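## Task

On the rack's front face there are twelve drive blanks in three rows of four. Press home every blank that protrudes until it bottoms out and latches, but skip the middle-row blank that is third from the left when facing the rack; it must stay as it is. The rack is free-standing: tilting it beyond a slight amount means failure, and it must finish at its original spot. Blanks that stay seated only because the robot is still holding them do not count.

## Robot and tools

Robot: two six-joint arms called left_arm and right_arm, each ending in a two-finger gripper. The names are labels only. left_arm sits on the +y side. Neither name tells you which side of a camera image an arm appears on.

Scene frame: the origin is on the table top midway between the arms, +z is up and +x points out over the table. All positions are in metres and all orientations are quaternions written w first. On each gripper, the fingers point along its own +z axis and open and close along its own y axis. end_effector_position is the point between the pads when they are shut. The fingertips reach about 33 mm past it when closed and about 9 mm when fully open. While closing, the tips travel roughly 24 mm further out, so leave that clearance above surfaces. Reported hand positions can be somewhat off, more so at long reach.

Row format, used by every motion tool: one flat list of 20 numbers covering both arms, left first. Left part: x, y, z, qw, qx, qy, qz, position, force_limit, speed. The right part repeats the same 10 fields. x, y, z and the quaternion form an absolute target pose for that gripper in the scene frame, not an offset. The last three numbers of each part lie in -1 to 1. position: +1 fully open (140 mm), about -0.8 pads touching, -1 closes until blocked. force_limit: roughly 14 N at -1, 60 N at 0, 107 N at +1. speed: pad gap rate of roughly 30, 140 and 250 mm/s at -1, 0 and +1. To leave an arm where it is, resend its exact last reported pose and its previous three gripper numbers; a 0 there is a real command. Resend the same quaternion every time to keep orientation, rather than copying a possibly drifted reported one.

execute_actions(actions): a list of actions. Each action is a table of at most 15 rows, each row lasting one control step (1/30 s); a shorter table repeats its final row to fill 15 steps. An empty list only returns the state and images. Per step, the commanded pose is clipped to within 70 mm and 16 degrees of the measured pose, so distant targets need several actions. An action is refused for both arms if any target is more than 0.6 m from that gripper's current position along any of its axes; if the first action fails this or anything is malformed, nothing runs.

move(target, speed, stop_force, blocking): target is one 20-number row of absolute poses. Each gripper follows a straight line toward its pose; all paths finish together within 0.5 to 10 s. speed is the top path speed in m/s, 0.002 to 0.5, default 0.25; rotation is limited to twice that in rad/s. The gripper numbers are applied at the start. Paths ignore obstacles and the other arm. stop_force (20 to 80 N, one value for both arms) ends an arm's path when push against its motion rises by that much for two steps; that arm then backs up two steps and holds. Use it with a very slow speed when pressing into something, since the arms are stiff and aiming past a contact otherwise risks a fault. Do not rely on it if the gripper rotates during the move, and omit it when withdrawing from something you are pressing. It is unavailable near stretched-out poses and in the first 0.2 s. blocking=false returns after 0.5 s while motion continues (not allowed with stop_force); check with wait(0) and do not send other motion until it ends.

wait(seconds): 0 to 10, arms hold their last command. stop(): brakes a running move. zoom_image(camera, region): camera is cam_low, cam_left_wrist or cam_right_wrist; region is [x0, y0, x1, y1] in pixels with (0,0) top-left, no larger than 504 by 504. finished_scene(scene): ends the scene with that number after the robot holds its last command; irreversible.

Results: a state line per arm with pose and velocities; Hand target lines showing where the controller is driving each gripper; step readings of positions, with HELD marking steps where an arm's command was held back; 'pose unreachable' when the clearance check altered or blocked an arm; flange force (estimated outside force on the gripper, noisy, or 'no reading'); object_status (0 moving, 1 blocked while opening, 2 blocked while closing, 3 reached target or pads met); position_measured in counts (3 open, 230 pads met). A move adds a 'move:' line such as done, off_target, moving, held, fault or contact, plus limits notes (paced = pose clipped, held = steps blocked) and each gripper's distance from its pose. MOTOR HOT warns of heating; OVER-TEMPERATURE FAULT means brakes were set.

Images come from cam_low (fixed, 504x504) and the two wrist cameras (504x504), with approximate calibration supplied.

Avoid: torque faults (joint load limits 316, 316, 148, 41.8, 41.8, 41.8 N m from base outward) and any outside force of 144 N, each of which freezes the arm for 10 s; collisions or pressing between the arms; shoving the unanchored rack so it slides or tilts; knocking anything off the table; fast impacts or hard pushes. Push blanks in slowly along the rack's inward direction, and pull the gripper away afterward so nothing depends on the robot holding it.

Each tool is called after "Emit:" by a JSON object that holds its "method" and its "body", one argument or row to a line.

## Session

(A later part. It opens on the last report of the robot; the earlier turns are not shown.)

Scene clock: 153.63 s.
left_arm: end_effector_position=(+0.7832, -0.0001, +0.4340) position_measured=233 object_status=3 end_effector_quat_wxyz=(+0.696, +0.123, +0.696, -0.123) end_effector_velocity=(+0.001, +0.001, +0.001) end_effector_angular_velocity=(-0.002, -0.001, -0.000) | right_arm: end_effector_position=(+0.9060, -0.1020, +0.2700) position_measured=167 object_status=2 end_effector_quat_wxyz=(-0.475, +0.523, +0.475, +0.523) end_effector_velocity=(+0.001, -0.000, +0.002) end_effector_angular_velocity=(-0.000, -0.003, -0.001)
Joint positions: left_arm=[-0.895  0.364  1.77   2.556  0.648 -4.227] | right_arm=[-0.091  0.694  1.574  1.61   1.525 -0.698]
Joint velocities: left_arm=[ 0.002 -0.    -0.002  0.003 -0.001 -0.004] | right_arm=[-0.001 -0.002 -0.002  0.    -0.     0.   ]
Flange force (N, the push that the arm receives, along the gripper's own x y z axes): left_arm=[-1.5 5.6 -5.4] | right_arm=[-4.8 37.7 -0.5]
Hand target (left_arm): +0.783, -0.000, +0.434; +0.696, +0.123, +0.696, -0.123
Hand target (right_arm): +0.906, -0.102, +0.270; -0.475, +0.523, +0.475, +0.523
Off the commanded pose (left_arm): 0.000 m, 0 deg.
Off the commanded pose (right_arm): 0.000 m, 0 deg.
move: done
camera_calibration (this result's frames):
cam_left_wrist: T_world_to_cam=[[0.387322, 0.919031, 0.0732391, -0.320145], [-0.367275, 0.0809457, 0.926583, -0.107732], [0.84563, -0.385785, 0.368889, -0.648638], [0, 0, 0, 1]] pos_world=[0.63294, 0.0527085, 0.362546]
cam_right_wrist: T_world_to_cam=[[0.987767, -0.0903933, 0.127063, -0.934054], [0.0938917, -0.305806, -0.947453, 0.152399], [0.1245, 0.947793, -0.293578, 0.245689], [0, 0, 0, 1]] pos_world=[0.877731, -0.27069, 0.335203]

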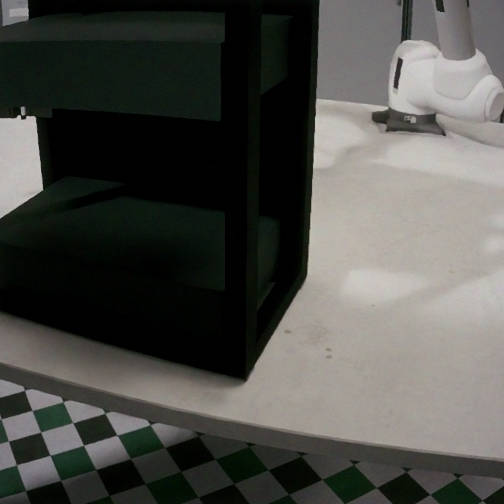

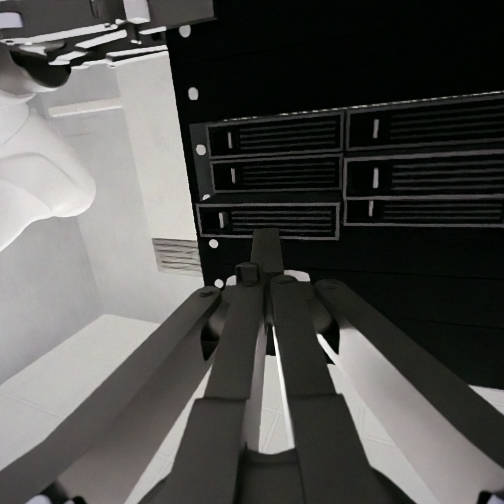

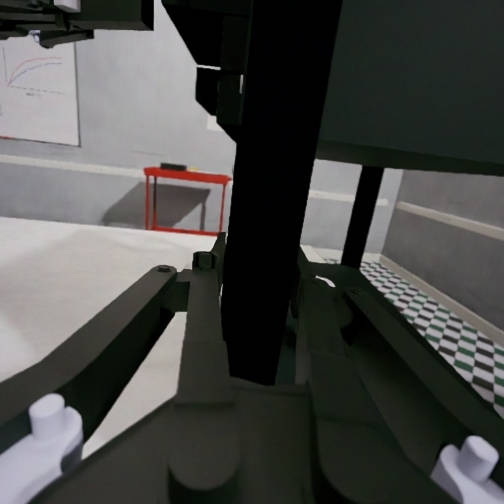

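Emit:
{"method": "move", "body": {
  "target": [0.836,-0.007,0.434,0.696,0.123,0.696,-0.123,-1,0,0,0.906,-0.102,0.27,-0.475,0.523,0.475,0.523,-1,-1,-0.8],
  "speed": 0.03,
  "stop_force": 40
}}

Emit:
{"method": "move", "body": {
  "target": [0.856,-0.0089,0.434,0.696,0.123,0.696,-0.123,-1,0,0,0.906,-0.102,0.27,-0.475,0.523,0.475,0.523,-1,-1,-0.8],
  "speed": 0.008,
  "stop_force": 40
}}

Emit:
{"method": "move", "body": {
  "target": [0.76,0.03,0.434,0.696,0.123,0.696,-0.123,-1,0,0,0.906,-0.102,0.27,-0.475,0.523,0.475,0.523,0.4,-1,0],
  "speed": 0.15
}}

Emit:
{"method": "move", "body": {
  "target": [0.7,0.15,0.43,0.696,0.123,0.696,-0.123,-1,0,0,0.886,-0.2,0.33,-0.475,0.523,0.475,0.523,0.4,-1,0],
  "speed": 0.2
}}

Emit:
{"method": "zoom_image", "body": {
  "camera": "cam_right_wrist",
  "region": [170,60,330,220]
}}

Scene clock: 163.77 s.
left_arm: end_effector_position=(+0.8360, -0.0069, +0.4340) position_measured=233 object_status=3 end_effector_quat_wxyz=(+0.696, +0.123, +0.696, -0.123) end_effector_velocity=(+0.001, +0.000, +0.001) end_effector_angular_velocity=(-0.000, -0.002, +0.000) | right_arm: end_effector_position=(+0.9060, -0.1020, +0.2700) position_measured=167 object_status=2 end_effector_quat_wxyz=(-0.475, +0.523, +0.475, +0.523) end_effector_velocity=(+0.000, +0.000, -0.001) end_effector_angular_velocity=(+0.001, +0.000, +0.001)
Joint positions: left_arm=[-0.857  0.429  1.671  2.589  0.602 -4.243] | right_arm=[-0.091  0.694  1.574  1.61   1.525 -0.698]
Joint velocities: left_arm=[ 0.001  0.001 -0.002  0.001  0.    -0.   ] | right_arm=[ 0.     0.001 -0.001  0.     0.001 -0.   ]
Flange force (N, the push that the arm receives, along the gripper's own x y z axes): left_arm=[0.0 4.0 -13.0] | right_arm=[-5.7 38.0 0.4]
Hand target (left_arm): +0.836, -0.007, +0.434; +0.696, +0.123, +0.696, -0.123
Hand target (right_arm): +0.906, -0.102, +0.270; -0.475, +0.523, +0.475, +0.523
Off the commanded pose (left_arm): 0.000 m, 0 deg.
Off the commanded pose (right_arm): 0.000 m, 0 deg.
move: done
camera_calibration (this result's frames):
cam_left_wrist: T_world_to_cam=[[0.387335, 0.919006, 0.0734818, -0.334418], [-0.366943, 0.080555, 0.926749, -0.0881631], [0.845769, -0.385926, 0.368424, -0.69579], [0, 0, 0, 1]] pos_world=[0.685658, 0.0459111, 0.362624]
cam_right_wrist: T_world_to_cam=[[0.987769, -0.0903915, 0.127053, -0.934048], [0.093883, -0.305806, -0.947454, 0.152404], [0.124495, 0.947793, -0.293579, 0.245691], [0, 0, 0, 1]] pos_world=[0.877727, -0.270688, 0.335199]

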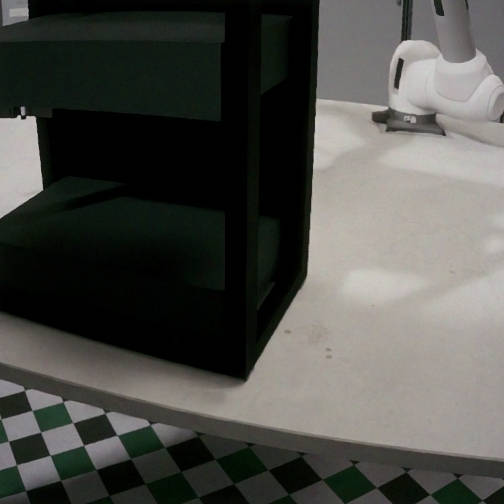

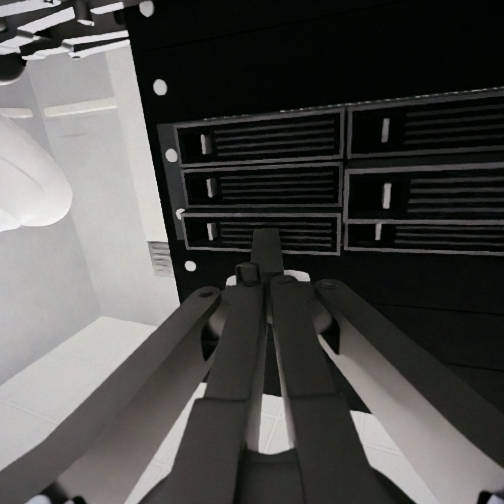

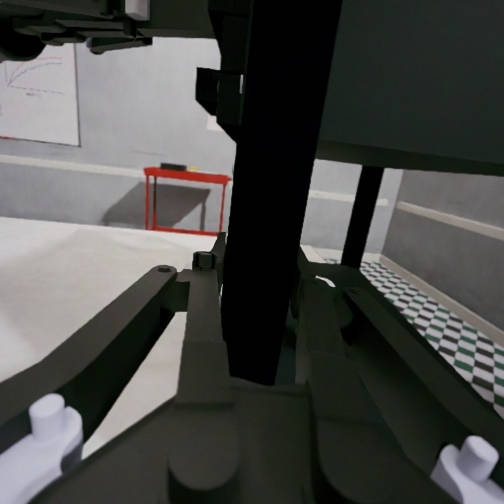

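Scene clock: 165.47 s.
left_arm: end_effector_position=(+0.8468, -0.0079, +0.4340) position_measured=233 object_status=3 end_effector_quat_wxyz=(+0.696, +0.123, +0.696, -0.123) end_effector_velocity=(-0.002, +0.001, -0.001) end_effector_angular_velocity=(+0.001, -0.001, +0.002) | right_arm: end_effector_position=(+0.9060, -0.1020, +0.2700) position_measured=167 object_status=2 end_effector_quat_wxyz=(-0.475, +0.524, +0.475, +0.523) end_effector_velocity=(+0.000, +0.000, +0.002) end_effector_angular_velocity=(-0.000, -0.003, +0.000)
Joint positions: left_arm=[-0.849  0.442  1.651  2.596  0.593 -4.246] | right_arm=[-0.091  0.694  1.574  1.61   1.524 -0.698]
Joint velocities: left_arm=[-0.002 -0.002  0.005 -0.003  0.005  0.002] | right_arm=[ 0.    -0.002 -0.002  0.     0.     0.   ]
Flange force (N, the push that the arm receives, along the gripper's own x y z axes): left_arm=[-7.3 -2.1 -61.3] | right_arm=[-2.1 54.2 1.7]
Hand target (left_arm): +0.846, -0.008, +0.434; +0.696, +0.123, +0.696, -0.123
Hand target (right_arm): +0.906, -0.102, +0.270; -0.475, +0.523, +0.475, +0.523
Off the commanded pose (left_arm): 0.009 m, 0 deg.
Off the commanded pose (right_arm): 0.000 m, 0 deg.
move: contact (left_arm)
camera_calibration (this result's frames):
cam_left_wrist: T_world_to_cam=[[0.387276, 0.919042, 0.0733413, -0.337616], [-0.366856, 0.0806309, 0.926777, -0.0842247], [0.845834, -0.385824, 0.368382, -0.705349], [0, 0, 0, 1]] pos_world=[0.69646, 0.044934, 0.362657]
cam_right_wrist: T_world_to_cam=[[0.987758, -0.0905131, 0.127053, -0.934091], [0.0938306, -0.305928, -0.94742, 0.152387], [0.124623, 0.947742, -0.29369, 0.245587], [0, 0, 0, 1]] pos_world=[0.877751, -0.270681, 0.33518]

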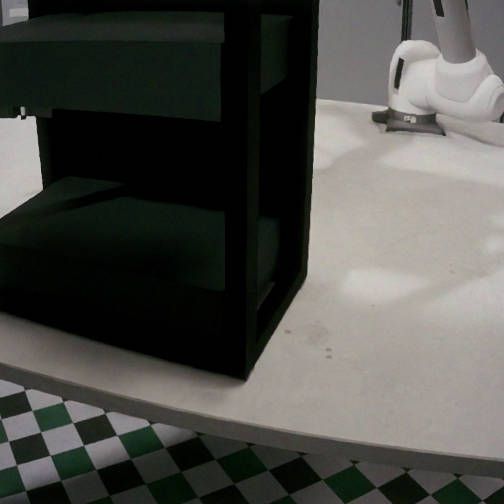

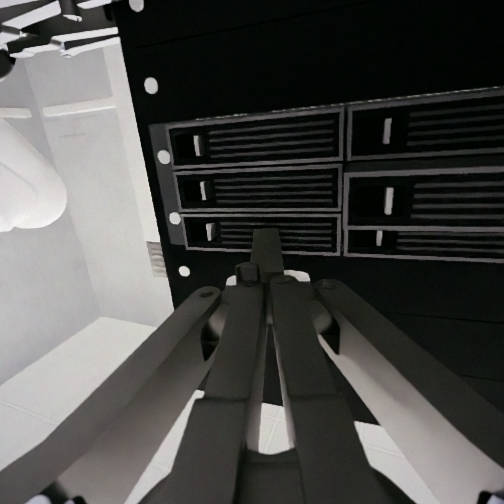

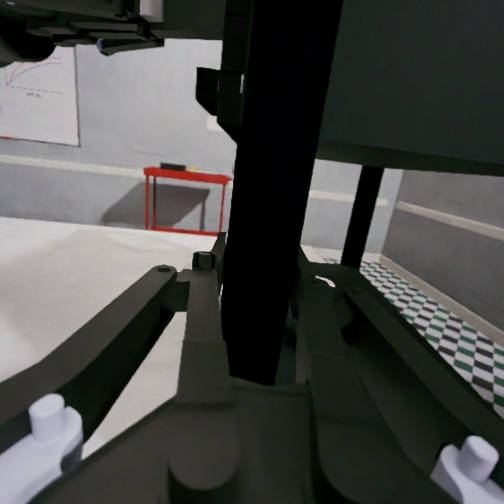

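Scene clock: 166.50 s.
left_arm: end_effector_position=(+0.7600, +0.0298, +0.4341) position_measured=233 object_status=3 end_effector_quat_wxyz=(+0.696, +0.123, +0.696, -0.123) end_effector_velocity=(-0.001, +0.002, +0.000) end_effector_angular_velocity=(-0.000, +0.000, +0.002) | right_arm: end_effector_position=(+0.9060, -0.1020, +0.2700) position_measured=78 object_status=3 end_effector_quat_wxyz=(-0.475, +0.523, +0.475, +0.523) end_effector_velocity=(+0.000, +0.000, +0.001) end_effector_angular_velocity=(+0.000, -0.001, +0.001)
Joint positions: left_arm=[-0.882  0.313  1.842  2.59   0.66  -4.26 ] | right_arm=[-0.091  0.694  1.574  1.61   1.524 -0.698]
Joint velocities: left_arm=[ 0.001 -0.002  0.003 -0.001  0.001  0.   ] | right_arm=[ 0.    -0.    -0.001 -0.     0.001 -0.   ]
Flange force (N, the push that the arm receives, along the gripper's own x y z axes): left_arm=[-3.6 1.9 -6.2] | right_arm=[-0.3 6.1 2.0]
Hand target (left_arm): +0.760, +0.030, +0.434; +0.696, +0.123, +0.696, -0.123
Hand target (right_arm): +0.906, -0.102, +0.270; -0.475, +0.523, +0.475, +0.523
Off the commanded pose (left_arm): 0.000 m, 0 deg.
Off the commanded pose (right_arm): 0.000 m, 0 deg.
move: done
camera_calibration (this result's frames):
cam_left_wrist: T_world_to_cam=[[0.387319, 0.919016, 0.0734419, -0.338716], [-0.366931, 0.0805827, 0.926751, -0.11912], [0.845781, -0.385896, 0.368426, -0.617432], [0, 0, 0, 1]] pos_world=[0.609695, 0.0826202, 0.362749]
cam_right_wrist: T_world_to_cam=[[0.987757, -0.0904214, 0.127122, -0.934069], [0.0939364, -0.305838, -0.947438, 0.152394], [0.124548, 0.94778, -0.2936, 0.245663], [0, 0, 0, 1]] pos_world=[0.877721, -0.270686, 0.335252]

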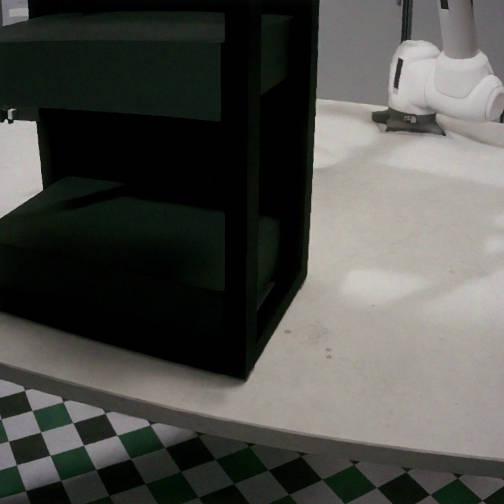

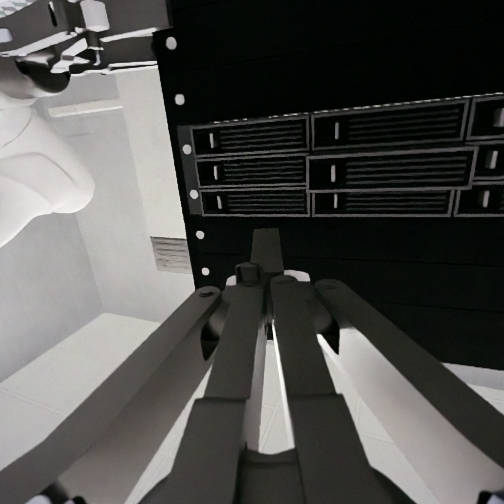

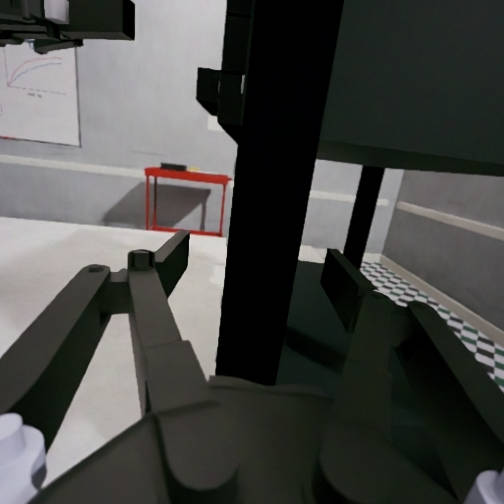

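Scene clock: 167.60 s.
left_arm: end_effector_position=(+0.6998, +0.1498, +0.4301) position_measured=233 object_status=3 end_effector_quat_wxyz=(+0.696, +0.123, +0.696, -0.123) end_effector_velocity=(-0.001, +0.001, -0.000) end_effector_angular_velocity=(+0.001, -0.000, -0.002) | right_arm: end_effector_position=(+0.8860, -0.2000, +0.3299) position_measured=78 object_status=3 end_effector_quat_wxyz=(-0.475, +0.523, +0.475, +0.523) end_effector_velocity=(+0.000, -0.001, -0.001) end_effector_angular_velocity=(+0.000, +0.002, -0.000)
Joint positions: left_arm=[-0.779  0.152  2.062  2.779  0.676 -4.425] | right_arm=[-0.213  0.616  1.583  1.535  1.62  -0.629]
Joint velocities: left_arm=[ 0.001 -0.002  0.003  0.005  0.    -0.003] | right_arm=[-0.001  0.001 -0.    -0.     0.001  0.   ]
Flange force (N, the push that the arm receives, along the gripper's own x y z axes): left_arm=[-2.7 -1.7 -9.1] | right_arm=[-1.8 5.1 1.2]
Hand target (left_arm): +0.700, +0.150, +0.430; +0.696, +0.123, +0.696, -0.123
Hand target (right_arm): +0.886, -0.200, +0.330; -0.475, +0.523, +0.475, +0.523
Off the commanded pose (left_arm): 0.000 m, 0 deg.
Off the commanded pose (right_arm): 0.000 m, 0 deg.
move: done
camera_calibration (this result's frames):
cam_left_wrist: T_world_to_cam=[[0.387518, 0.918931, 0.0734505, -0.425496], [-0.366966, 0.0806775, 0.926729, -0.147183], [0.845675, -0.386078, 0.36848, -0.518727], [0, 0, 0, 1]] pos_world=[0.549551, 0.202606, 0.358792]
cam_right_wrist: T_world_to_cam=[[0.987766, -0.0902758, 0.127159, -0.930759], [0.0940018, -0.305936, -0.9474, 0.180956], [0.12443, 0.947762, -0.293707, 0.358757], [0, 0, 0, 1]] pos_world=[0.857722, -0.36868, 0.395162]

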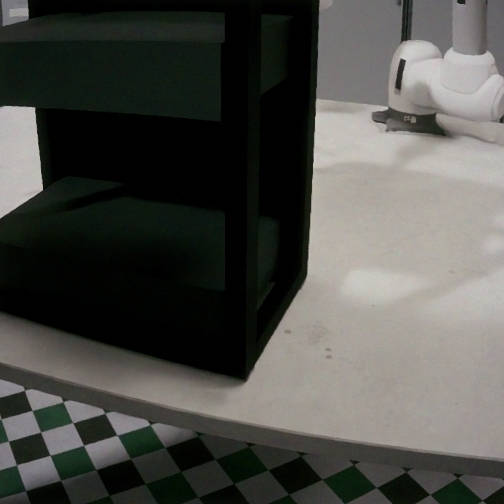

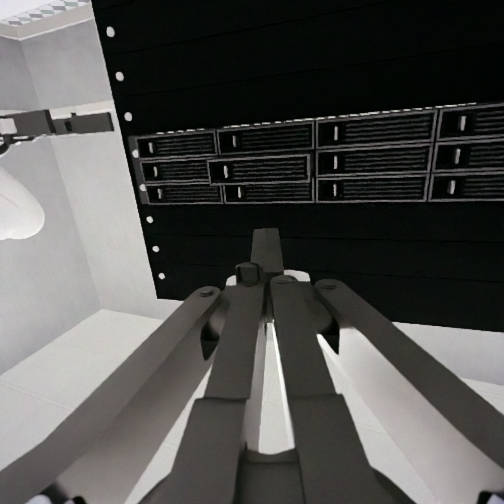

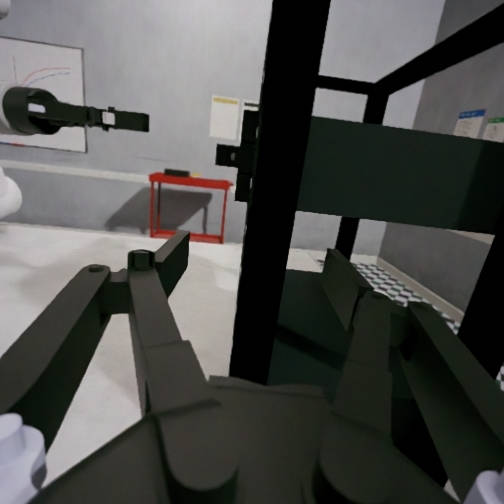

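Region (170, 60, 330, 220) of cam_right_wrist's 504x504 image, scaled by 3.150, with more detail than that image has.

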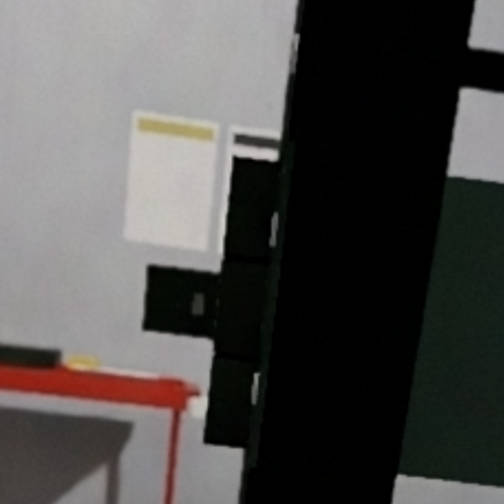

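Emit:
{"method": "finished_scene", "body": {
  "scene": 1
}}

The scene is finished: the task was done.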